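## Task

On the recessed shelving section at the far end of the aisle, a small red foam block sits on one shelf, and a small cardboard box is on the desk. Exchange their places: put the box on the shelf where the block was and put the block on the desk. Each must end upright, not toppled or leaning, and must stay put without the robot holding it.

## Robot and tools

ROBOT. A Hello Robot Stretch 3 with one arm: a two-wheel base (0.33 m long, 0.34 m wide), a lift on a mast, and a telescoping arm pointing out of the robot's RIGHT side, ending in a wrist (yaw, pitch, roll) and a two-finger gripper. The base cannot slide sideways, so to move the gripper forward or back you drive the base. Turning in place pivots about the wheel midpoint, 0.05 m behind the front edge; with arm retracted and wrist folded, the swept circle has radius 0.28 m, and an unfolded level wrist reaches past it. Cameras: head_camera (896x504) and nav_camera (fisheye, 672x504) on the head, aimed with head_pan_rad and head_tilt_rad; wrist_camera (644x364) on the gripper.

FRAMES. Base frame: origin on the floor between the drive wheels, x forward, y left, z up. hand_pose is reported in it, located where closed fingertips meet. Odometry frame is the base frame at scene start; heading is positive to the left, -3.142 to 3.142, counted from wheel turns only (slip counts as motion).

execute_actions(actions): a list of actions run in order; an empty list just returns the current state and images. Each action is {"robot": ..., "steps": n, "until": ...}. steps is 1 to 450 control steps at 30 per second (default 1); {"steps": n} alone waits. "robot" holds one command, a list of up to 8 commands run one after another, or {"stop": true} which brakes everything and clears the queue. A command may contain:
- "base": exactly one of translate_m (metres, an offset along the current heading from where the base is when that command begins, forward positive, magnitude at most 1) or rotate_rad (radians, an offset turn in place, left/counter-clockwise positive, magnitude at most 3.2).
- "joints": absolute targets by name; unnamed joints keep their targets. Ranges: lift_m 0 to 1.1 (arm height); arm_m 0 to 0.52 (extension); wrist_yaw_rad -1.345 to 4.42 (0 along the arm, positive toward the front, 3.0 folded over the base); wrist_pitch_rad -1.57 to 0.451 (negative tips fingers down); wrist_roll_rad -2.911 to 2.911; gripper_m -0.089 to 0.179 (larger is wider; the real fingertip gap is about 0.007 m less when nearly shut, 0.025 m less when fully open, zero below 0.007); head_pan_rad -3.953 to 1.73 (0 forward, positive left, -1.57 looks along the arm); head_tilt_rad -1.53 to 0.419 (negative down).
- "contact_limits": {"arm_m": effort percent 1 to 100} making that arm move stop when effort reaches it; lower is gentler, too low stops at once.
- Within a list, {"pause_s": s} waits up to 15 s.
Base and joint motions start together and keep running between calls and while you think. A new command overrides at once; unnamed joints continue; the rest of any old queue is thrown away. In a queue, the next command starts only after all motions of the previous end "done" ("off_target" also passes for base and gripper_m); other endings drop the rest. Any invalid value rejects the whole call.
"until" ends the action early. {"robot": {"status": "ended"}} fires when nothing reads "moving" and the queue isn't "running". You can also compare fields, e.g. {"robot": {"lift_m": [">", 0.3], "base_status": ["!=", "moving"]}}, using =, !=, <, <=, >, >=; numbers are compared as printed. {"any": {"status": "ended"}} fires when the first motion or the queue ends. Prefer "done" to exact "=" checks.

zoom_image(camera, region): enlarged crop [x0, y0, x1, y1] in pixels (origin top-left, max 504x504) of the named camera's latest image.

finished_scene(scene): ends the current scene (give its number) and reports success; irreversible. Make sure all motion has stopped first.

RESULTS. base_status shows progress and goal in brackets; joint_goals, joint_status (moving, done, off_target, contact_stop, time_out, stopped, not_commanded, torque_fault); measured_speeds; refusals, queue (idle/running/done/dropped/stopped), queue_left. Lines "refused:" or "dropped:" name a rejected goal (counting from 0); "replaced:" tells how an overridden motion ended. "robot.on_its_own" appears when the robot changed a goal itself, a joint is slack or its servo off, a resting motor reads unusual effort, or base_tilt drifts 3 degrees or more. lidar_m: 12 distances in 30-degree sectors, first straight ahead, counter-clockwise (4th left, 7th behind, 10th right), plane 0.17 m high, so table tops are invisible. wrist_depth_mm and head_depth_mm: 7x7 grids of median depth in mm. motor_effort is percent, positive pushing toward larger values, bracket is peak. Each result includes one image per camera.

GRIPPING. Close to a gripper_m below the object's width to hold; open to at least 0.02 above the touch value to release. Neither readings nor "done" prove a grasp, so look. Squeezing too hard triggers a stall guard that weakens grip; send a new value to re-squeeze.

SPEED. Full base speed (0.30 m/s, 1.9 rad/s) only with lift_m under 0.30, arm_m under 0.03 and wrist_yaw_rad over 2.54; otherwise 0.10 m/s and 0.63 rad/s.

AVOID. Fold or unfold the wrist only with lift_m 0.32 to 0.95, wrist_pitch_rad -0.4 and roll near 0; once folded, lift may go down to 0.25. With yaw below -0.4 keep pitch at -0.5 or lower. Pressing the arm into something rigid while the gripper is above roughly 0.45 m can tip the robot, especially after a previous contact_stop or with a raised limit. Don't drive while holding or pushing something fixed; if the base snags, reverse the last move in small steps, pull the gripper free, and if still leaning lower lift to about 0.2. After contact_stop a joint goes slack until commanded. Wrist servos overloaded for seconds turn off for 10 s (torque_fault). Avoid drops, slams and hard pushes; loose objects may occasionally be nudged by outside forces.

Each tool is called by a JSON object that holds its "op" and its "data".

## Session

{"op": "execute_actions", "data": {"actions": []}}

Scene clock: 0.00 s.
robot.base_odometry: x=+0.000 y=+0.000 heading=+0.000 (m, m, rad; robot's odometry frame)
robot.turned_by_wheels: +0.000 (rad since the last result)
robot.turned_by_imu: +0.000 (rad since the last result)
robot.base_tilt: forward=+2.1 right=-1.0 (deg)
robot.lidar_m: 1.44 1.07 1.13 1.67 2.86 2.26 1.47 1.84 1.15 0.90 0.88 0.98
robot.head_depth_mm: 1245 1237 1245 1252 1260 1264 1273 / 1413 1427 1427 1439 1435 1456 1470 / 1645 1654 1662 1683 1683 1708 1708 / 1902 1984 2017 2035 2050 2047 2060 / 1975 2517 2529 2581 2565 2629 2510 / 1969 2836 3033 3050 2958 2938 2749 / 1950 2804 2897 2862 2846 2847 2747
robot.base_status: not_commanded
robot.joint_positions: lift_m=+0.506 arm_m=-0.002 wrist_yaw_rad=+2.830 wrist_pitch_rad=-0.462 wrist_roll_rad=-0.006 gripper_m=+0.037 head_pan_rad=+0.017 head_tilt_rad=+0.007
robot.joint_goals: lift_m=+0.506 arm_m=-0.002 wrist_yaw_rad=+2.830 wrist_pitch_rad=-0.462 wrist_roll_rad=-0.006 gripper_m=+0.037 head_pan_rad=+0.017 head_tilt_rad=+0.007
robot.joint_status: lift_m=not_commanded arm_m=not_commanded wrist_yaw_rad=not_commanded wrist_pitch_rad=not_commanded wrist_roll_rad=not_commanded gripper_m=not_commanded head_pan_rad=not_commanded head_tilt_rad=not_commanded
robot.measured_speeds: translate_m=+0.000 rotate_rad=+0.000 lift_m=+0.000 arm_m=+0.000 wrist_yaw_rad=+0.000 wrist_pitch_rad=+0.000 wrist_roll_rad=+0.000 head_pan_rad=+0.000 head_tilt_rad=+0.000
robot: refusals=0 queue=idle queue_left=0
robot.motor_effort: left_wheel=+0 right_wheel=-1 lift_m=+26 arm_m=+0 wrist_yaw_rad=+0 wrist_pitch_rad=+6 wrist_roll_rad=+0 gripper_m=+0 head_pan_rad=+0 head_tilt_rad=+1 (%)
robot.hand_pose: x=+0.0458 y=+0.0649 z=+0.5090 quat_wxyz=(+0.267, +0.703, +0.054, +0.657) (m; robot's base frame)
robot.wrist_depth_mm: - - - - - 910 - / - - - - - - - / - - - - - - - / - - - - - - - / 822 885 875 859 909 880 891 / 709 - 707 735 739 746 738 / 634 620 643 646 647 657 652
pictures: head_camera (sideways: a quarter turn clockwise sets it upright), nav_camera (sideways: a quarter turn counterclockwise sets it upright), wrist_camera
Images, in order (width x height): head_camera 896x504, nav_camera 672x504, wrist_camera 644x364.

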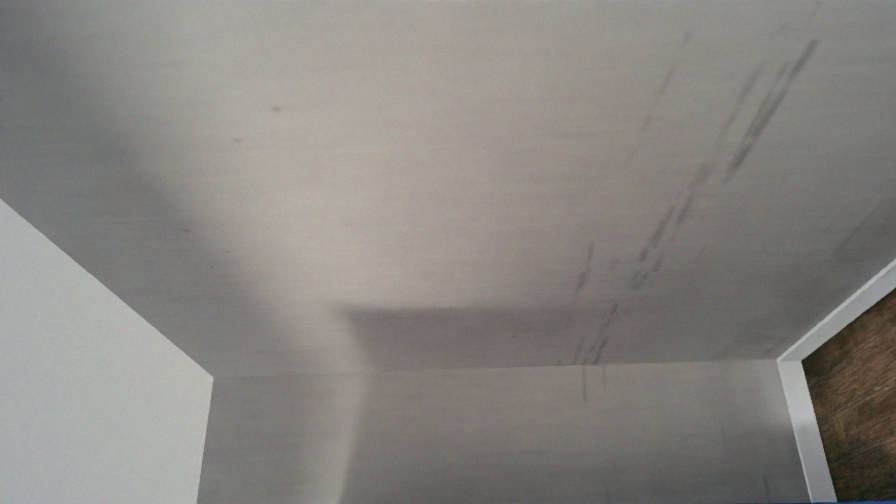

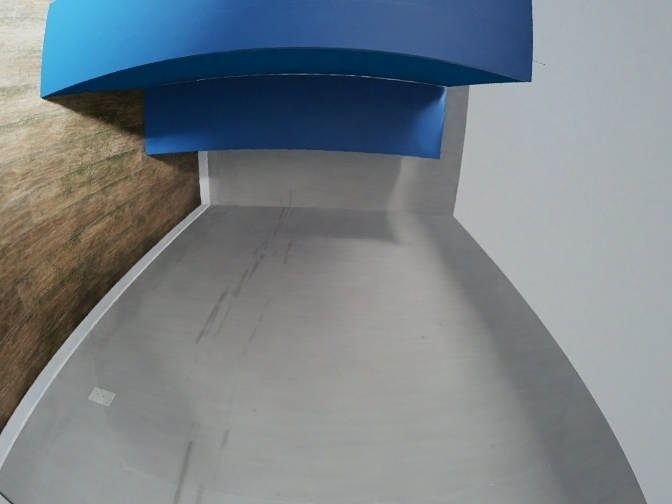

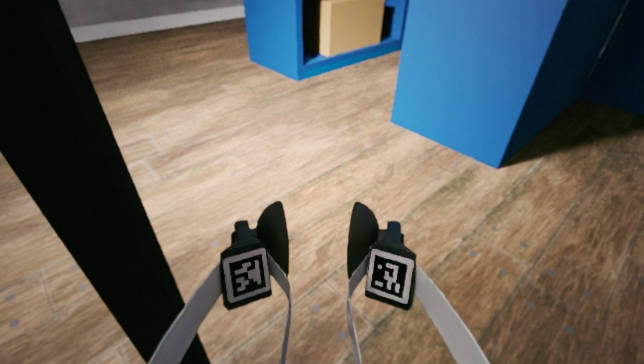

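{"op": "execute_actions", "data": {"actions": [{"robot":[{"joints":{"lift_m":0.29,"head_pan_rad":1.5,"head_tilt_rad":-0.45},"base":{"rotate_rad":2.07}},{"base":{"translate_m":1.0}}],"steps":450,"until":{"robot":{"status":"ended"}}}]}}

Scene clock: 10.53 s.
robot.base_odometry: x=-0.479 y=+0.878 heading=+2.070 (m, m, rad; robot's odometry frame)
robot.turned_by_wheels: +2.070 (rad since the last result)
robot.turned_by_imu: +2.054 (rad since the last result)
robot.base_tilt: forward=+1.7 right=-1.0 (deg)
robot.lidar_m: 1.85 1.97 1.54 1.34 1.88 1.92 1.87 2.02 1.18 1.16 1.20 1.87
robot.head_depth_mm: 1580 1688 1805 1436 2110 1792 1463 / 1561 1673 1796 1437 2058 1787 1466 / 1548 1663 1793 1448 2060 1798 1464 / 1537 1647 1779 1450 2056 1791 1473 / 1521 1639 1770 1450 2065 1795 1471 / 1523 1628 1741 1464 1180 1800 1480 / 1511 1625 1730 1467 1190 1658 1446
robot.base_status: done (translate_m +1.0000 of +1.0000)
robot.joint_positions: lift_m=+0.290 arm_m=-0.002 wrist_yaw_rad=+2.830 wrist_pitch_rad=-0.463 wrist_roll_rad=-0.006 gripper_m=+0.037 head_pan_rad=+1.493 head_tilt_rad=-0.445
robot.joint_goals: lift_m=+0.290 arm_m=-0.002 wrist_yaw_rad=+2.830 wrist_pitch_rad=-0.463 wrist_roll_rad=-0.006 gripper_m=+0.037 head_pan_rad=+1.500 head_tilt_rad=-0.450
robot.joint_status: lift_m=done arm_m=not_commanded wrist_yaw_rad=not_commanded wrist_pitch_rad=not_commanded wrist_roll_rad=not_commanded gripper_m=not_commanded head_pan_rad=done head_tilt_rad=done
robot.measured_speeds: translate_m=+0.000 rotate_rad=+0.000 lift_m=+0.000 arm_m=+0.000 wrist_yaw_rad=+0.000 wrist_pitch_rad=+0.000 wrist_roll_rad=+0.000 head_pan_rad=+0.000 head_tilt_rad=+0.000
robot: refusals=0 queue=done queue_left=0
robot.motor_effort: left_wheel=-2(8) right_wheel=+1(5) lift_m=+23(26) arm_m=+0(1) wrist_yaw_rad=+1(1) wrist_pitch_rad=+6(6) wrist_roll_rad=-1(1) gripper_m=-2(1) head_pan_rad=+3(48) head_tilt_rad=-2(22) (%)
robot.hand_pose: x=+0.0458 y=+0.0648 z=+0.2929 quat_wxyz=(+0.267, +0.703, +0.054, +0.657) (m; robot's base frame)
robot.wrist_depth_mm: - - - - - - - / - - - - - - - / - 841 878 868 863 869 885 / - 672 678 691 689 680 704 / 552 576 577 568 593 577 583 / 481 - - 490 487 493 492 / - - - 425 423 431 426
pictures: head_camera (sideways: a quarter turn clockwise sets it upright), nav_camera (sideways: a quarter turn counterclockwise sets it upright), wrist_camera
Images, in order (width x height): head_camera 896x504, nav_camera 672x504, wrist_camera 644x364.

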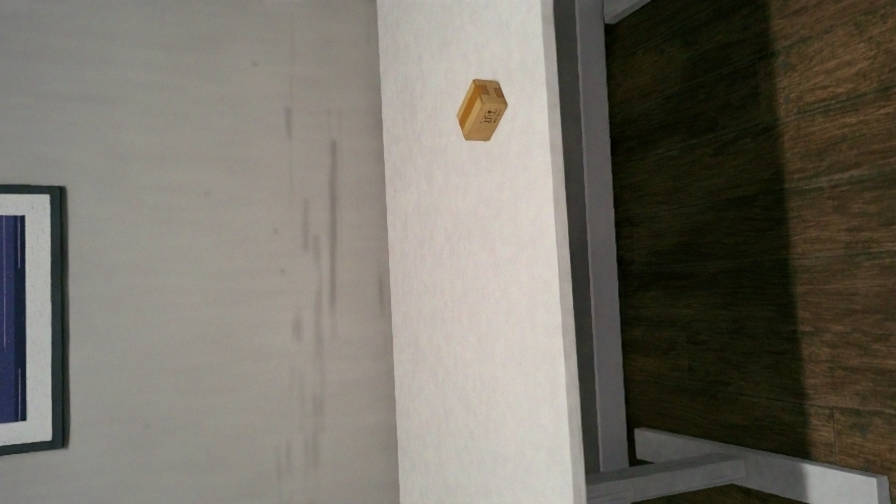

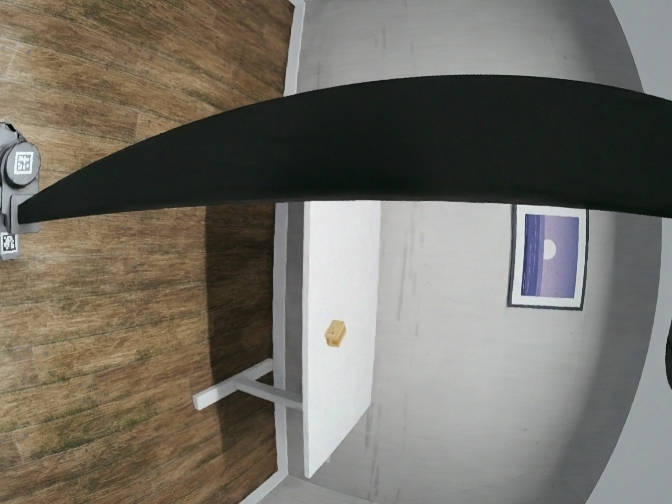

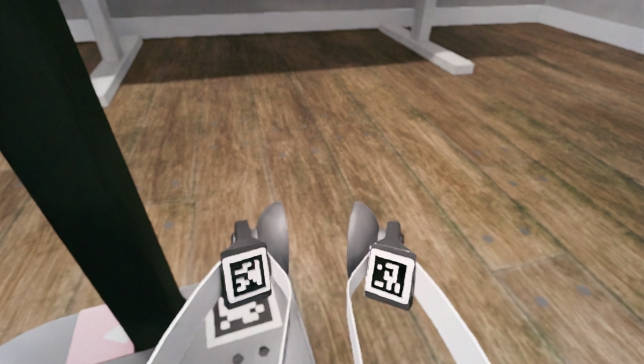

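{"op": "execute_actions", "data": {"actions": [{"robot":[{"base":{"rotate_rad":1.57}},{"base":{"translate_m":0.67}},{"base":{"rotate_rad":1.07}},{"joints":{"lift_m":0.93,"head_pan_rad":-1.57,"head_tilt_rad":-0.7,"wrist_pitch_rad":-0.4}},{"joints":{"wrist_yaw_rad":0,"gripper_m":0.17}}],"steps":450,"until":{"robot":{"status":"ended"}}},{"steps":200,"until":{"robot":{"status":"ended"}}}]}}

Scene clock: 31.03 s.
robot.base_odometry: x=-1.067 y=+0.558 heading=-1.574 (m, m, rad; robot's odometry frame)
robot.turned_by_wheels: +2.640 (rad since the last result)
robot.turned_by_imu: +2.608 (rad since the last result)
robot.base_tilt: forward=+1.8 right=-1.2 (deg)
robot.lidar_m: 1.73 1.83 1.95 1.83 1.82 1.92 1.92 1.90 1.07 1.11 1.09 0.71
robot.head_depth_mm: 1263 1433 1219 931 811 - - / 1194 1347 1212 930 738 - - / 1132 1268 1215 933 743 - - / 1077 1197 1217 931 - - 1209 / 1027 1138 1199 930 757 623 573 / 980 1083 1164 936 776 635 550 / 943 1030 1119 932 759 637 552
robot.base_status: done (rotate_rad +1.0699 of +1.0700)
robot.joint_positions: lift_m=+0.930 arm_m=-0.002 wrist_yaw_rad=+0.002 wrist_pitch_rad=-0.421 wrist_roll_rad=-0.006 gripper_m=+0.170 head_pan_rad=-1.563 head_tilt_rad=-0.691
robot.joint_goals: lift_m=+0.930 arm_m=-0.002 wrist_yaw_rad=+0.000 wrist_pitch_rad=-0.400 wrist_roll_rad=-0.006 gripper_m=+0.170 head_pan_rad=-1.570 head_tilt_rad=-0.700
robot.joint_status: lift_m=done arm_m=not_commanded wrist_yaw_rad=done wrist_pitch_rad=done wrist_roll_rad=not_commanded gripper_m=done head_pan_rad=done head_tilt_rad=done
robot.measured_speeds: translate_m=+0.000 rotate_rad=+0.000 lift_m=+0.000 arm_m=+0.000 wrist_yaw_rad=+0.000 wrist_pitch_rad=+0.000 wrist_roll_rad=+0.000 head_pan_rad=+0.000 head_tilt_rad=+0.000
robot: refusals=0 queue=done queue_left=0
robot.motor_effort: left_wheel=-2(9) right_wheel=+1(6) lift_m=+28(31) arm_m=-1(1) wrist_yaw_rad=-2(1) wrist_pitch_rad=+10(11) wrist_roll_rad=+0(0) gripper_m=+1(82) head_pan_rad=-4(48) head_tilt_rad=-3(17) (%)
robot.hand_pose: x=-0.0211 y=-0.3673 z=+0.9420 quat_wxyz=(+0.694, +0.149, -0.689, -0.147) (m; robot's base frame)
robot.wrist_depth_mm: 647 705 788 889 - - - / 692 766 860 959 - - - / 712 743 762 774 776 792 - / 585 588 593 600 598 610 619 / 476 479 484 491 436 512 494 / 411 406 411 410 415 415 445 / 340 353 354 356 358 367 -
pictures: head_camera (sideways: a quarter turn clockwise sets it upright), nav_camera (sideways: a quarter turn counterclockwise sets it upright), wrist_camera
Images, in order (width x height): head_camera 896x504, nav_camera 672x504, wrist_camera 644x364.

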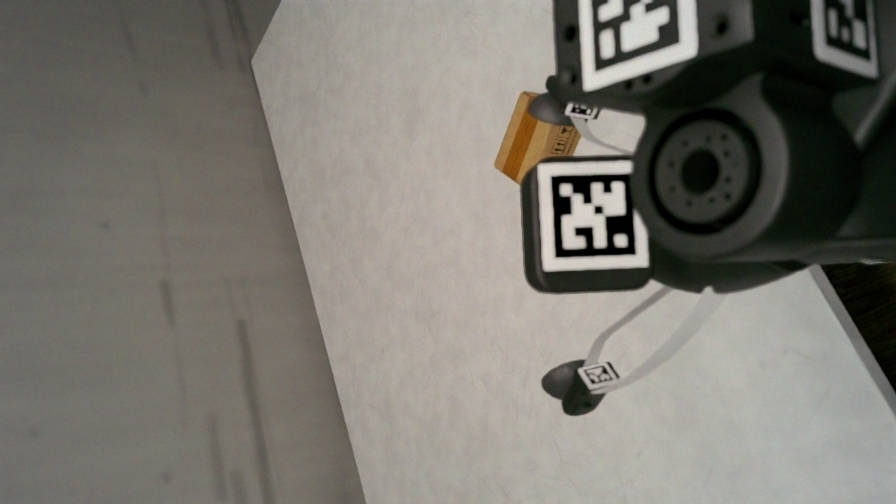

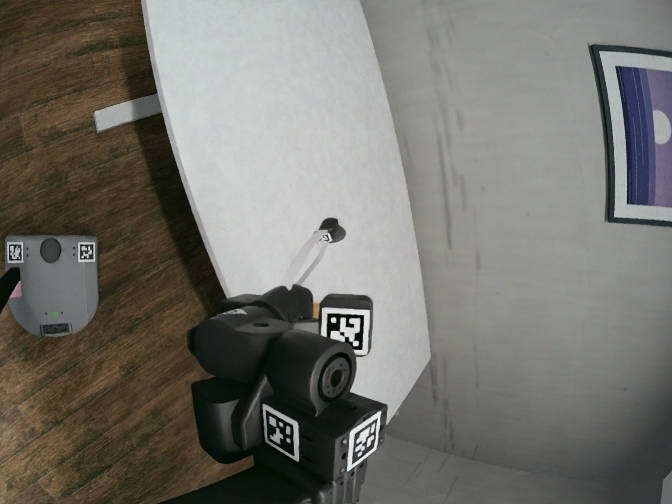

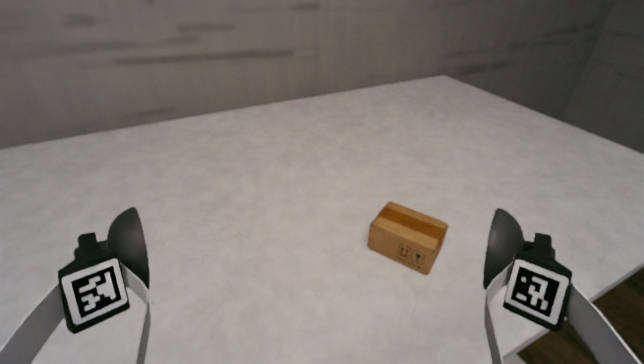

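{"op": "execute_actions", "data": {"actions": [{"robot":[{"base":{"translate_m":-0.03},"joints":{"wrist_yaw_rad":-0.42,"wrist_pitch_rad":-0.5,"arm_m":0.17,"lift_m":0.83}}],"steps":450,"until":{"robot":{"status":"ended"}}}]}}

Scene clock: 35.73 s.
robot.base_odometry: x=-1.067 y=+0.588 heading=-1.574 (m, m, rad; robot's odometry frame)
robot.turned_by_wheels: +0.000 (rad since the last result)
robot.turned_by_imu: -0.001 (rad since the last result)
robot.base_tilt: forward=+1.8 right=-0.9 (deg)
robot.lidar_m: 1.74 1.85 1.98 1.81 1.83 1.91 1.90 1.87 1.05 1.12 1.10 0.73
robot.head_depth_mm: 1282 1455 1214 930 - - 1228 / 1213 1357 1209 986 - 1361 1254 / 1148 1281 1215 998 - 624 1255 / 1092 1212 1214 962 - 617 1226 / 1042 1151 1219 934 754 636 585 / 996 1097 1165 934 756 636 563 / 955 1044 1124 932 759 637 551
robot.base_status: done (translate_m -0.0300 of -0.0300)
robot.joint_positions: lift_m=+0.830 arm_m=+0.170 wrist_yaw_rad=-0.419 wrist_pitch_rad=-0.511 wrist_roll_rad=-0.006 gripper_m=+0.170 head_pan_rad=-1.563 head_tilt_rad=-0.691
robot.joint_goals: lift_m=+0.830 arm_m=+0.170 wrist_yaw_rad=-0.420 wrist_pitch_rad=-0.500 wrist_roll_rad=-0.006 gripper_m=+0.170 head_pan_rad=-1.570 head_tilt_rad=-0.700
robot.joint_status: lift_m=done arm_m=done wrist_yaw_rad=done wrist_pitch_rad=done wrist_roll_rad=not_commanded gripper_m=done head_pan_rad=done head_tilt_rad=done
robot.measured_speeds: translate_m=+0.000 rotate_rad=+0.000 lift_m=+0.000 arm_m=+0.000 wrist_yaw_rad=+0.000 wrist_pitch_rad=+0.000 wrist_roll_rad=+0.000 head_pan_rad=+0.000 head_tilt_rad=+0.000
robot: refusals=0 queue=done queue_left=0
robot.motor_effort: left_wheel=-3(6) right_wheel=+1(1) lift_m=+24(28) arm_m=+5(4) wrist_yaw_rad=+0(2) wrist_pitch_rad=+6(10) wrist_roll_rad=+0(1) gripper_m=-1(0) head_pan_rad=-4(4) head_tilt_rad=-3(3) (%)
robot.hand_pose: x=-0.1077 y=-0.5080 z=+0.8224 quat_wxyz=(+0.634, +0.034, -0.704, -0.318) (m; robot's base frame)
robot.wrist_depth_mm: 572 679 767 811 - - - / 559 563 574 580 585 592 - / 433 435 442 447 454 455 - / 355 360 360 363 368 370 - / 299 304 255 247 306 319 - / 265 260 255 249 264 266 - / 223 231 231 232 233 245 966
pictures: head_camera (sideways: a quarter turn clockwise sets it upright), nav_camera (sideways: a quarter turn counterclockwise sets it upright), wrist_camera
Images, in order (width x height): head_camera 896x504, nav_camera 672x504, wrist_camera 644x364.

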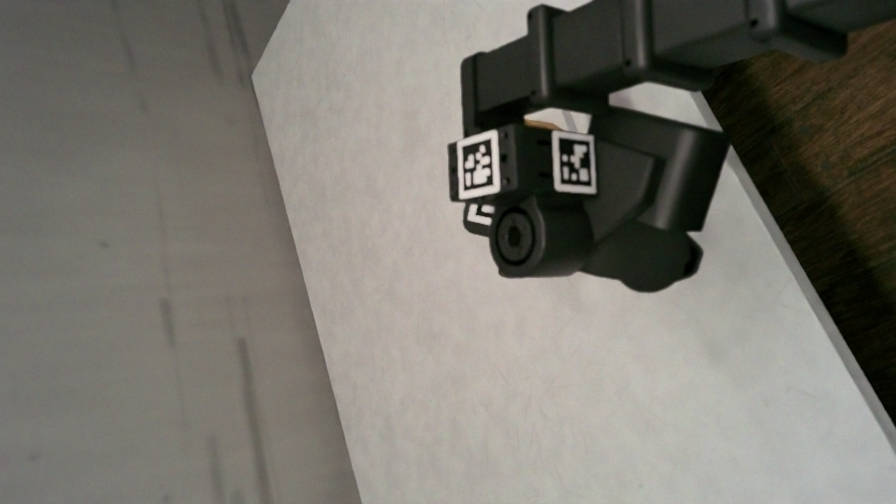

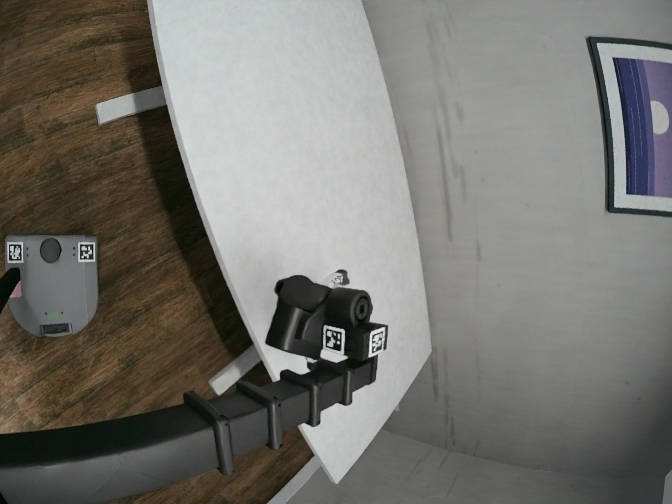

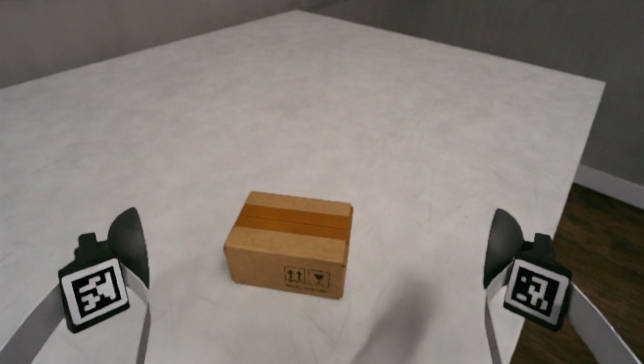

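{"op": "execute_actions", "data": {"actions": [{"robot":[{"joints":{"arm_m":0.25}},{"joints":{"lift_m":0.755}}],"steps":450,"until":{"robot":{"status":"ended"}}}]}}

Scene clock: 40.87 s.
robot.base_odometry: x=-1.067 y=+0.588 heading=-1.574 (m, m, rad; robot's odometry frame)
robot.turned_by_wheels: +0.000 (rad since the last result)
robot.turned_by_imu: -0.001 (rad since the last result)
robot.base_tilt: forward=+1.8 right=-1.0 (deg)
robot.lidar_m: 1.74 1.86 1.98 1.82 1.83 1.91 1.90 1.87 1.05 1.12 1.11 0.73
robot.head_depth_mm: 1278 1446 1212 928 755 1421 - / 1209 1361 1218 964 - 682 1247 / 1148 1276 1212 963 - 636 1248 / 1090 1206 1216 962 - 637 1226 / 1043 1148 1217 930 756 636 585 / 995 1091 1171 933 756 639 562 / 952 1040 1124 934 757 638 551
robot.base_status: done (translate_m -0.0300 of -0.0300)
robot.joint_positions: lift_m=+0.755 arm_m=+0.250 wrist_yaw_rad=-0.419 wrist_pitch_rad=-0.511 wrist_roll_rad=-0.006 gripper_m=+0.170 head_pan_rad=-1.563 head_tilt_rad=-0.691
robot.joint_goals: lift_m=+0.755 arm_m=+0.250 wrist_yaw_rad=-0.420 wrist_pitch_rad=-0.500 wrist_roll_rad=-0.006 gripper_m=+0.170 head_pan_rad=-1.570 head_tilt_rad=-0.700
robot.joint_status: lift_m=done arm_m=done wrist_yaw_rad=done wrist_pitch_rad=done wrist_roll_rad=not_commanded gripper_m=done head_pan_rad=done head_tilt_rad=done
robot.measured_speeds: translate_m=+0.000 rotate_rad=+0.000 lift_m=+0.000 arm_m=+0.000 wrist_yaw_rad=+0.000 wrist_pitch_rad=+0.000 wrist_roll_rad=+0.000 head_pan_rad=+0.000 head_tilt_rad=+0.000
robot: refusals=0 queue=done queue_left=0
robot.motor_effort: left_wheel=-3(3) right_wheel=+0(0) lift_m=+23(23) arm_m=+5(4) wrist_yaw_rad=+0(1) wrist_pitch_rad=+5(6) wrist_roll_rad=+0(1) gripper_m=+1(2) head_pan_rad=-4(3) head_tilt_rad=-3(3) (%)
robot.hand_pose: x=-0.1077 y=-0.5880 z=+0.7474 quat_wxyz=(+0.634, +0.034, -0.704, -0.318) (m; robot's base frame)
robot.wrist_depth_mm: 500 539 550 557 575 574 - / 381 383 388 390 394 401 409 / 294 296 297 303 305 309 313 / 240 242 245 245 248 250 252 / 203 206 200 142 144 217 211 / - 178 170 129 124 180 182 / 152 156 157 151 142 160 160
pictures: head_camera (sideways: a quarter turn clockwise sets it upright), nav_camera (sideways: a quarter turn counterclockwise sets it upright), wrist_camera
Images, in order (width x height): head_camera 896x504, nav_camera 672x504, wrist_camera 644x364.

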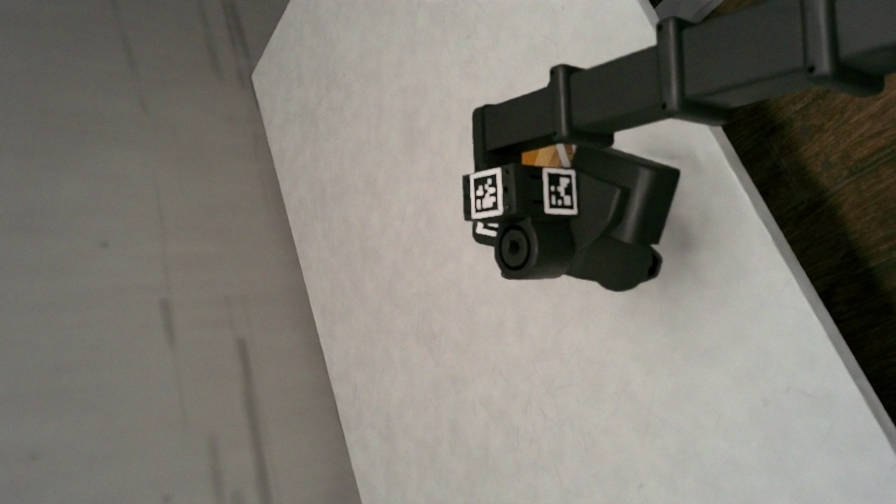

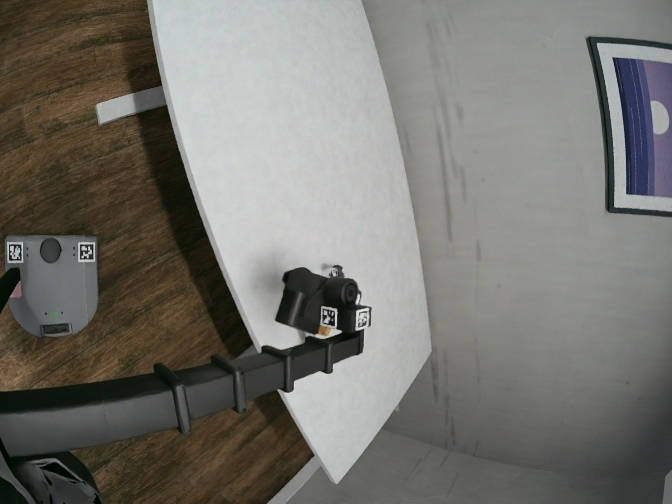

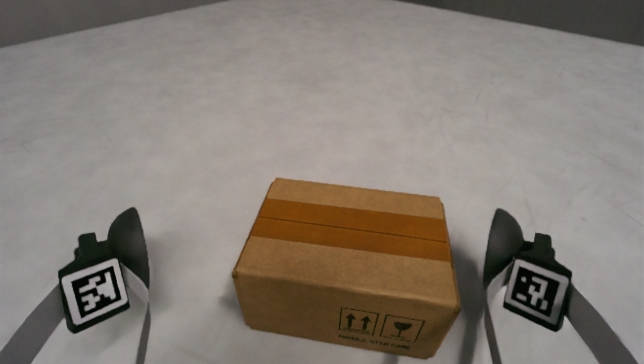

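{"op": "execute_actions", "data": {"actions": [{"robot":[{"base":{"translate_m":-0.016},"joints":{"lift_m":0.749,"arm_m":0.258}},{"joints":{"gripper_m":0.03}},{"pause_s":0.4},{"joints":{"lift_m":0.82}},{"joints":{"arm_m":0,"wrist_yaw_rad":0,"wrist_pitch_rad":-0.4,"head_pan_rad":0.9,"head_tilt_rad":-0.5}},{"joints":{"wrist_yaw_rad":1.5,"lift_m":0.85}},{"joints":{"wrist_yaw_rad":2.58}}],"steps":450,"until":{"robot":{"status":"ended"}}},{"steps":200,"until":{"robot":{"status":"ended"}}},{"robot":[{"base":{"rotate_rad":0.5},"joints":{"lift_m":0.29}}],"steps":300,"until":{"robot":{"status":"ended"}}}]}}

Scene clock: 60.13 s.
robot.base_odometry: x=-1.067 y=+0.604 heading=-1.074 (m, m, rad; robot's odometry frame)
robot.turned_by_wheels: +0.500 (rad since the last result)
robot.turned_by_imu: +0.491 (rad since the last result)
robot.base_tilt: forward=+1.6 right=-1.1 (deg)
robot.lidar_m: 1.87 1.98 1.81 1.80 1.88 1.89 1.86 1.05 1.14 1.11 0.74 1.71
robot.head_depth_mm: 2009 2115 2260 2421 2118 1679 1396 / 2164 2342 2500 2589 2124 1687 1395 / 2397 2557 2796 2834 2102 1681 1397 / 2698 2900 3155 2893 2127 1680 1403 / 3031 3302 3644 2882 2140 1685 1405 / 3527 3821 - 2911 2107 1692 1406 / 2594 1783 1867 1996 2060 1701 1410
robot.base_status: done (rotate_rad +0.4998 of +0.5000)
robot.joint_positions: lift_m=+0.290 arm_m=+0.000 wrist_yaw_rad=+2.578 wrist_pitch_rad=-0.427 wrist_roll_rad=-0.006 gripper_m=+0.071 head_pan_rad=+0.893 head_tilt_rad=-0.507
robot.joint_goals: lift_m=+0.290 arm_m=+0.000 wrist_yaw_rad=+2.580 wrist_pitch_rad=-0.400 wrist_roll_rad=-0.006 gripper_m=+0.071 head_pan_rad=+0.900 head_tilt_rad=-0.500
robot.joint_status: lift_m=done arm_m=done wrist_yaw_rad=done wrist_pitch_rad=done wrist_roll_rad=not_commanded gripper_m=done head_pan_rad=done head_tilt_rad=done
robot.measured_speeds: translate_m=+0.000 rotate_rad=+0.000 lift_m=+0.000 arm_m=+0.000 wrist_yaw_rad=+0.000 wrist_pitch_rad=+0.000 wrist_roll_rad=+0.000 head_pan_rad=+0.000 head_tilt_rad=+0.000
robot: refusals=0 queue=done queue_left=0
robot.on_its_own: gripper_m is held at +0.071, not at your +0.030, by its stall guard, which is not easing now
robot.motor_effort: left_wheel=-3(7) right_wheel=+2(4) lift_m=+24(30) arm_m=-4(5) wrist_yaw_rad=+2(2) wrist_pitch_rad=+13(14) wrist_roll_rad=+0(0) gripper_m=-19(100) head_pan_rad=+3(45) head_tilt_rad=+2(15) (%)
robot.hand_pose: x=+0.0979 y=+0.0435 z=+0.3007 quat_wxyz=(+0.336, +0.703, -0.047, +0.624) (m; robot's base frame)
robot.wrist_depth_mm: - - - - - - - / - - - - - - - / 914 913 921 947 938 962 947 / 705 714 705 725 725 735 739 / 575 610 147 141 144 627 607 / 505 - 117 119 121 527 510 / - - 126 117 111 442 438
pictures: head_camera (sideways: a quarter turn clockwise sets it upright), nav_camera (sideways: a quarter turn counterclockwise sets it upright), wrist_camera
Images, in order (width x height): head_camera 896x504, nav_camera 672x504, wrist_camera 644x364.

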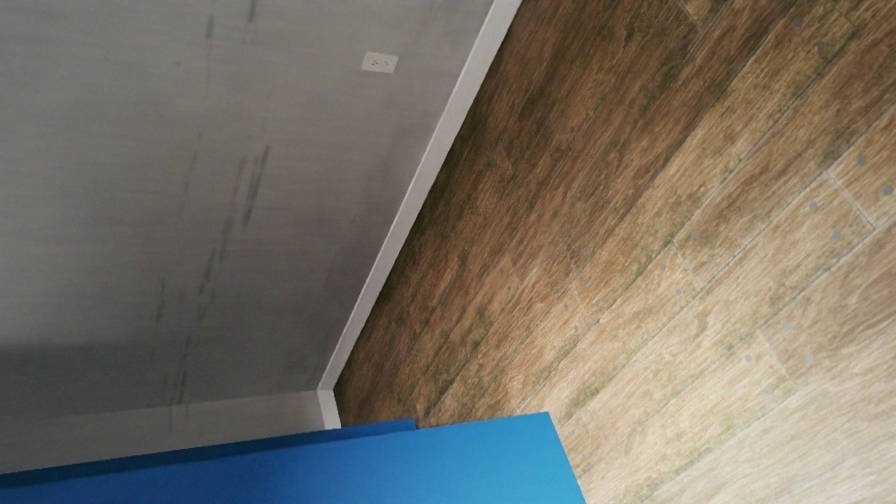

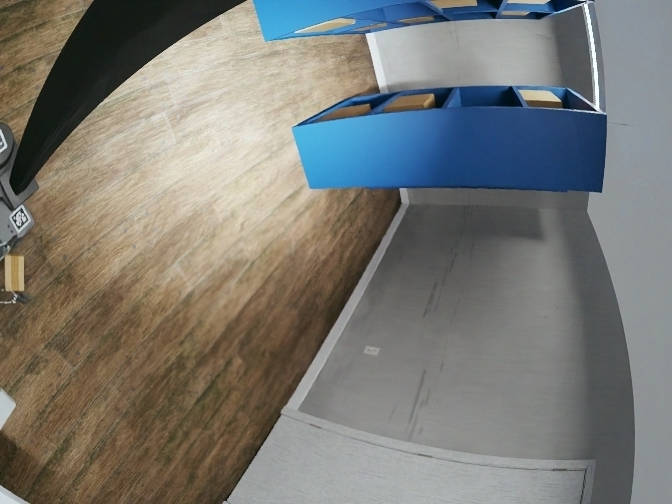

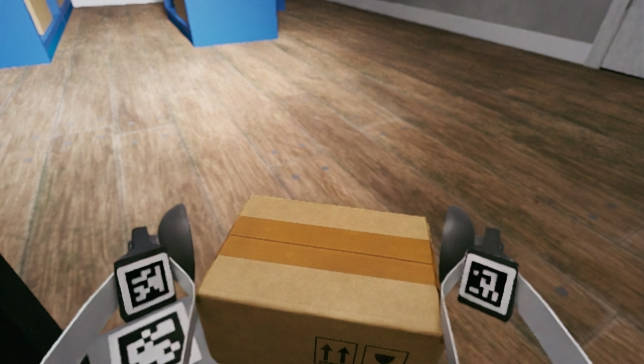

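{"op": "execute_actions", "data": {"actions": [{"robot":[{"base":{"rotate_rad":1.55},"joints":{"head_pan_rad":0,"head_tilt_rad":-0.45}},{"base":{"translate_m":0.6}}],"steps":300,"until":{"robot":{"status":"ended"}}}]}}

Scene clock: 67.67 s.
robot.base_odometry: x=-0.534 y=+0.879 heading=+0.476 (m, m, rad; robot's odometry frame)
robot.turned_by_wheels: +1.550 (rad since the last result)
robot.turned_by_imu: +1.534 (rad since the last result)
robot.base_tilt: forward=+1.8 right=-1.1 (deg)
robot.lidar_m: 1.21 1.24 1.87 1.83 1.92 1.48 1.36 1.30 1.95 1.89 2.02 1.23
robot.head_depth_mm: 1272 1883 1194 1278 1375 1513 1449 / 1823 1948 1979 1794 1844 1685 1452 / 2715 2886 3140 3261 2277 1770 1451 / 2688 2880 3108 3228 2295 1770 1451 / 2685 2861 2991 2762 2206 1773 1457 / 1802 1509 1475 1658 1397 1519 1459 / 1013 1074 1153 1244 1363 1493 1461
robot.base_status: done (translate_m +0.6000 of +0.6000)
robot.joint_positions: lift_m=+0.290 arm_m=+0.000 wrist_yaw_rad=+2.579 wrist_pitch_rad=-0.427 wrist_roll_rad=-0.006 gripper_m=+0.071 head_pan_rad=+0.007 head_tilt_rad=-0.457
robot.joint_goals: lift_m=+0.290 arm_m=+0.000 wrist_yaw_rad=+2.580 wrist_pitch_rad=-0.400 wrist_roll_rad=-0.006 gripper_m=+0.071 head_pan_rad=+0.000 head_tilt_rad=-0.450
robot.joint_status: lift_m=done arm_m=done wrist_yaw_rad=done wrist_pitch_rad=done wrist_roll_rad=not_commanded gripper_m=done head_pan_rad=done head_tilt_rad=done
robot.measured_speeds: translate_m=+0.000 rotate_rad=+0.000 lift_m=+0.000 arm_m=+0.000 wrist_yaw_rad=+0.000 wrist_pitch_rad=+0.000 wrist_roll_rad=+0.000 head_pan_rad=+0.000 head_tilt_rad=+0.000
robot: refusals=0 queue=done queue_left=0
robot.on_its_own: gripper_m is held at +0.071, not at your +0.030, by its stall guard, which is not easing now
robot.motor_effort: left_wheel=-3(9) right_wheel=+1(6) lift_m=+24(25) arm_m=-5(4) wrist_yaw_rad=+2(2) wrist_pitch_rad=+14(14) wrist_roll_rad=+0(1) gripper_m=-20(20) head_pan_rad=-3(49) head_tilt_rad=+2(8) (%)
robot.hand_pose: x=+0.0978 y=+0.0436 z=+0.3007 quat_wxyz=(+0.336, +0.703, -0.047, +0.624) (m; robot's base frame)
robot.wrist_depth_mm: - - - - - - 897 / - - - - - - 918 / 903 908 920 926 936 976 952 / 709 716 729 725 725 725 753 / 584 613 147 141 145 627 599 / 498 - 117 119 121 524 514 / - - 126 117 111 438 439
pictures: head_camera (sideways: a quarter turn clockwise sets it upright), nav_camera (sideways: a quarter turn counterclockwise sets it upright), wrist_camera
Images, in order (width x height): head_camera 896x504, nav_camera 672x504, wrist_camera 644x364.

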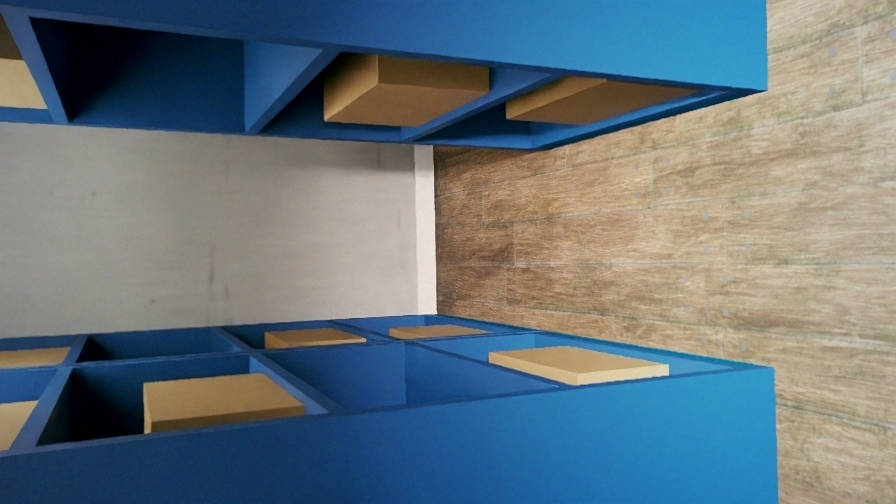

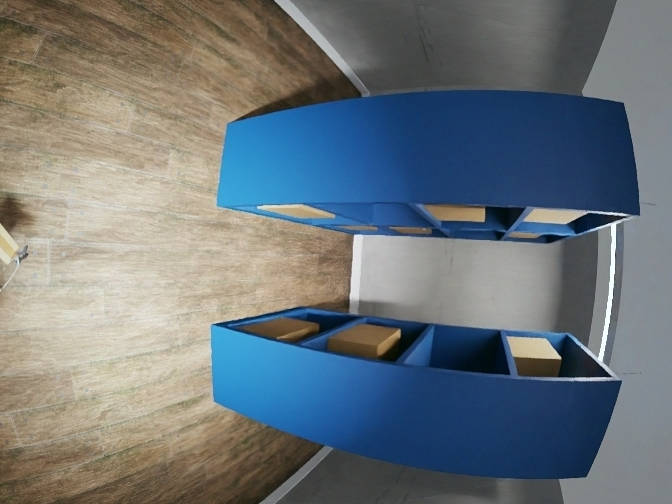

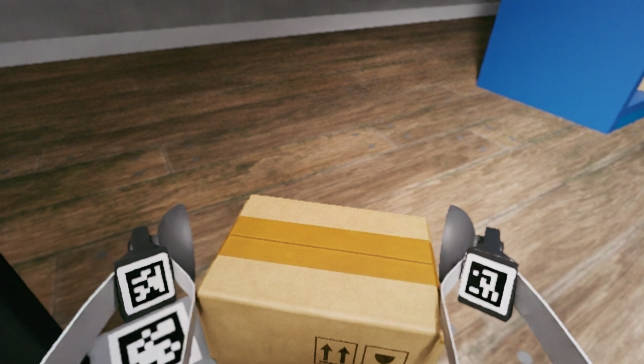

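{"op": "execute_actions", "data": {"actions": [{"robot":[{"base":{"rotate_rad":-0.06}},{"base":{"translate_m":1.0}},{"base":{"translate_m":0.35}}],"steps":400,"until":{"robot":{"status":"ended"}}}]}}

Scene clock: 79.40 s.
robot.base_odometry: x=+0.701 y=+1.425 heading=+0.416 (m, m, rad; robot's odometry frame)
robot.turned_by_wheels: -0.060 (rad since the last result)
robot.turned_by_imu: -0.052 (rad since the last result)
robot.base_tilt: forward=+1.9 right=-1.0 (deg)
robot.lidar_m: 1.09 0.40 0.29 0.30 0.41 2.61 2.61 2.70 0.37 0.37 0.38 0.52
robot.head_depth_mm: 1497 1600 1732 1884 2029 1719 1348 / 1494 1600 1721 1864 2015 1773 1451 / 1483 1593 1703 1857 2025 1778 1460 / 1474 1575 1699 1844 2009 1767 1458 / 1466 1560 1685 1824 1999 1780 1456 / 1457 1543 1649 1773 1914 1620 1410 / 1403 1498 1400 1238 1213 1079 982
robot.base_status: done (translate_m +0.3500 of +0.3500)
robot.joint_positions: lift_m=+0.290 arm_m=+0.000 wrist_yaw_rad=+2.579 wrist_pitch_rad=-0.427 wrist_roll_rad=-0.006 gripper_m=+0.071 head_pan_rad=+0.007 head_tilt_rad=-0.457
robot.joint_goals: lift_m=+0.290 arm_m=+0.000 wrist_yaw_rad=+2.580 wrist_pitch_rad=-0.400 wrist_roll_rad=-0.006 gripper_m=+0.071 head_pan_rad=+0.000 head_tilt_rad=-0.450
robot.joint_status: lift_m=done arm_m=done wrist_yaw_rad=done wrist_pitch_rad=done wrist_roll_rad=not_commanded gripper_m=done head_pan_rad=done head_tilt_rad=done
robot.measured_speeds: translate_m=+0.000 rotate_rad=+0.000 lift_m=+0.000 arm_m=+0.000 wrist_yaw_rad=+0.000 wrist_pitch_rad=+0.000 wrist_roll_rad=+0.000 head_pan_rad=+0.000 head_tilt_rad=+0.000
robot: refusals=0 queue=done queue_left=0
robot.on_its_own: gripper_m is held at +0.071, not at your +0.030, by its stall guard, which is not easing now
robot.motor_effort: left_wheel=+1(9) right_wheel=-3(1) lift_m=+25(25) arm_m=-4(4) wrist_yaw_rad=+1(1) wrist_pitch_rad=+13(13) wrist_roll_rad=-1(0) gripper_m=-21(20) head_pan_rad=-3(4) head_tilt_rad=+2(3) (%)
robot.hand_pose: x=+0.0978 y=+0.0436 z=+0.3007 quat_wxyz=(+0.336, +0.703, -0.047, +0.624) (m; robot's base frame)
robot.wrist_depth_mm: 564 452 392 403 474 627 744 / 601 543 341 404 493 674 896 / 635 680 371 447 564 749 922 / 562 581 403 490 628 730 751 / 471 497 147 141 144 620 606 / 406 - 117 119 121 525 517 / - - 126 117 110 439 442
pictures: head_camera (sideways: a quarter turn clockwise sets it upright), nav_camera (sideways: a quarter turn counterclockwise sets it upright), wrist_camera
Images, in order (width x height): head_camera 896x504, nav_camera 672x504, wrist_camera 644x364.

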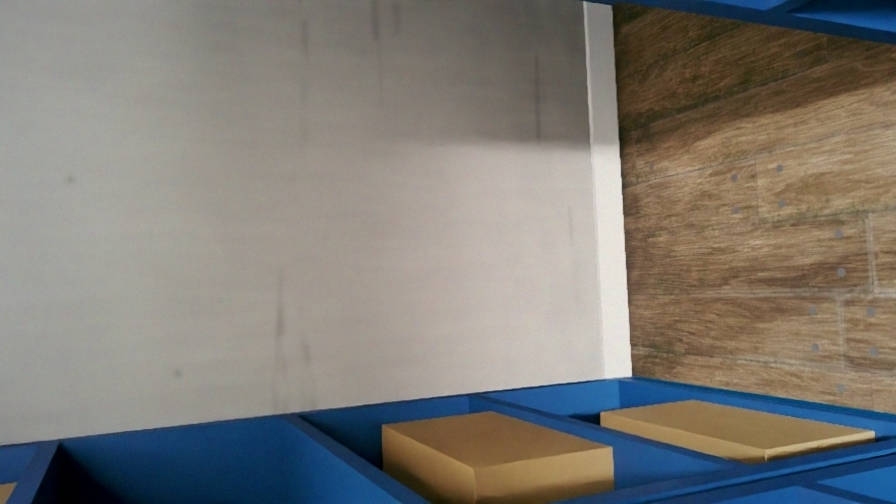

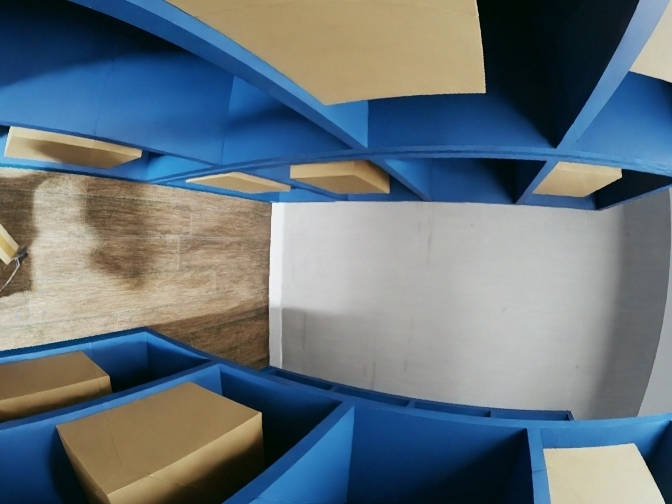

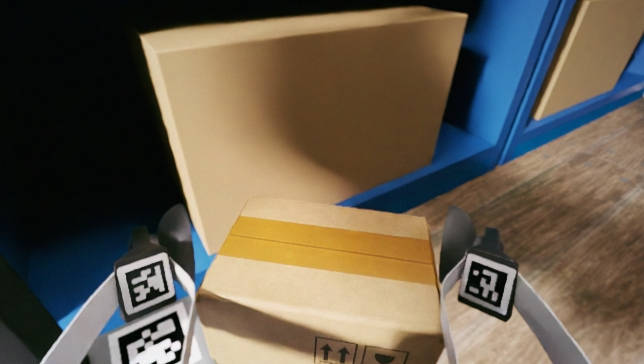

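{"op": "execute_actions", "data": {"actions": [{"robot":[{"base":{"translate_m":0.5},"joints":{"head_pan_rad":-1.0,"head_tilt_rad":-0.5}}],"steps":400,"until":{"robot":{"status":"ended"}}},{"robot":[{"base":{"translate_m":0.5}}],"steps":400,"until":{"robot":{"status":"ended"}}}]}}

Scene clock: 88.17 s.
robot.base_odometry: x=+1.616 y=+1.829 heading=+0.416 (m, m, rad; robot's odometry frame)
robot.turned_by_wheels: +0.000 (rad since the last result)
robot.turned_by_imu: +0.005 (rad since the last result)
robot.base_tilt: forward=+1.8 right=-1.2 (deg)
robot.lidar_m: 0.69 0.39 0.28 0.28 0.29 0.37 1.16 0.71 0.44 0.83 0.86 0.72
robot.head_depth_mm: 1082 1157 1065 1338 1264 1065 1123 / 1132 1214 946 1421 1258 1141 1211 / 1186 1275 1072 1492 1261 1225 1298 / 1106 1186 1085 1399 1272 1558 1382 / 956 1017 1048 1163 1240 1390 1421 / 879 937 999 1077 1156 1237 1312 / 815 850 895 946 996 1063 1128
robot.base_status: done (translate_m +0.5000 of +0.5000)
robot.joint_positions: lift_m=+0.290 arm_m=+0.000 wrist_yaw_rad=+2.579 wrist_pitch_rad=-0.427 wrist_roll_rad=-0.006 gripper_m=+0.071 head_pan_rad=-0.993 head_tilt_rad=-0.494
robot.joint_goals: lift_m=+0.290 arm_m=+0.000 wrist_yaw_rad=+2.580 wrist_pitch_rad=-0.400 wrist_roll_rad=-0.006 gripper_m=+0.071 head_pan_rad=-1.000 head_tilt_rad=-0.500
robot.joint_status: lift_m=done arm_m=done wrist_yaw_rad=done wrist_pitch_rad=done wrist_roll_rad=not_commanded gripper_m=done head_pan_rad=done head_tilt_rad=done
robot.measured_speeds: translate_m=+0.000 rotate_rad=+0.000 lift_m=+0.000 arm_m=+0.000 wrist_yaw_rad=+0.000 wrist_pitch_rad=+0.000 wrist_roll_rad=+0.000 head_pan_rad=+0.000 head_tilt_rad=+0.000
robot: refusals=0 queue=done queue_left=0
robot.on_its_own: gripper_m is held at +0.071, not at your +0.030, by its stall guard, which is not easing now
robot.motor_effort: left_wheel=+0(8) right_wheel=-2(4) lift_m=+25(24) arm_m=-4(5) wrist_yaw_rad=+1(1) wrist_pitch_rad=+13(13) wrist_roll_rad=+0(0) gripper_m=-18(20) head_pan_rad=-4(45) head_tilt_rad=-2(7) (%)
robot.hand_pose: x=+0.0978 y=+0.0436 z=+0.3007 quat_wxyz=(+0.336, +0.703, -0.047, +0.625) (m; robot's base frame)
robot.wrist_depth_mm: 379 383 392 400 697 574 499 / 266 289 336 397 720 609 522 / 279 312 366 435 729 665 547 / 299 337 394 485 624 682 562 / 326 354 147 141 144 627 569 / 382 - 117 119 121 526 511 / - - 126 117 110 439 442
pictures: head_camera (sideways: a quarter turn clockwise sets it upright), nav_camera (sideways: a quarter turn counterclockwise sets it upright), wrist_camera
Images, in order (width x height): head_camera 896x504, nav_camera 672x504, wrist_camera 644x364.

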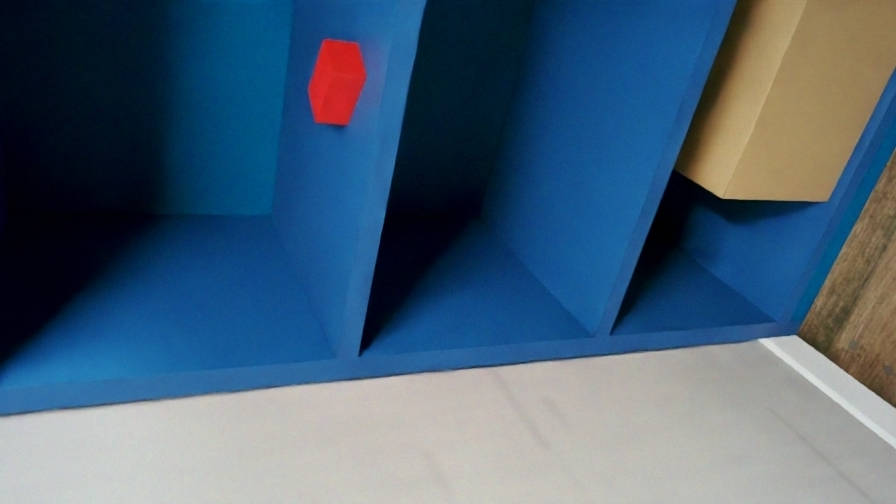

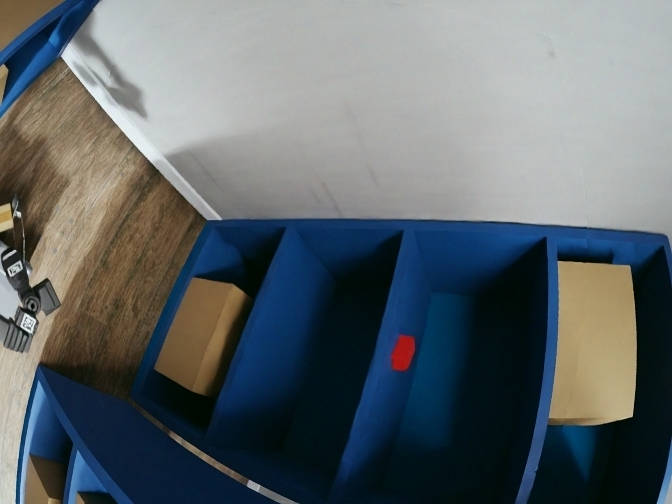

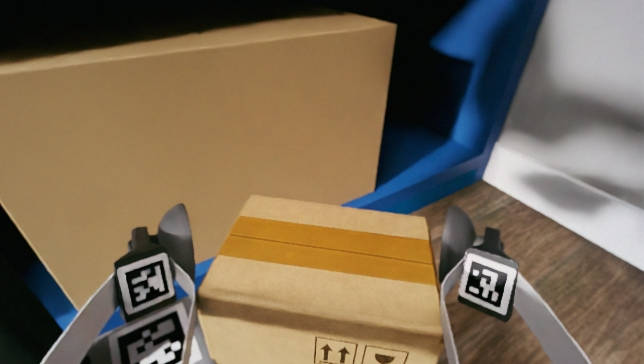

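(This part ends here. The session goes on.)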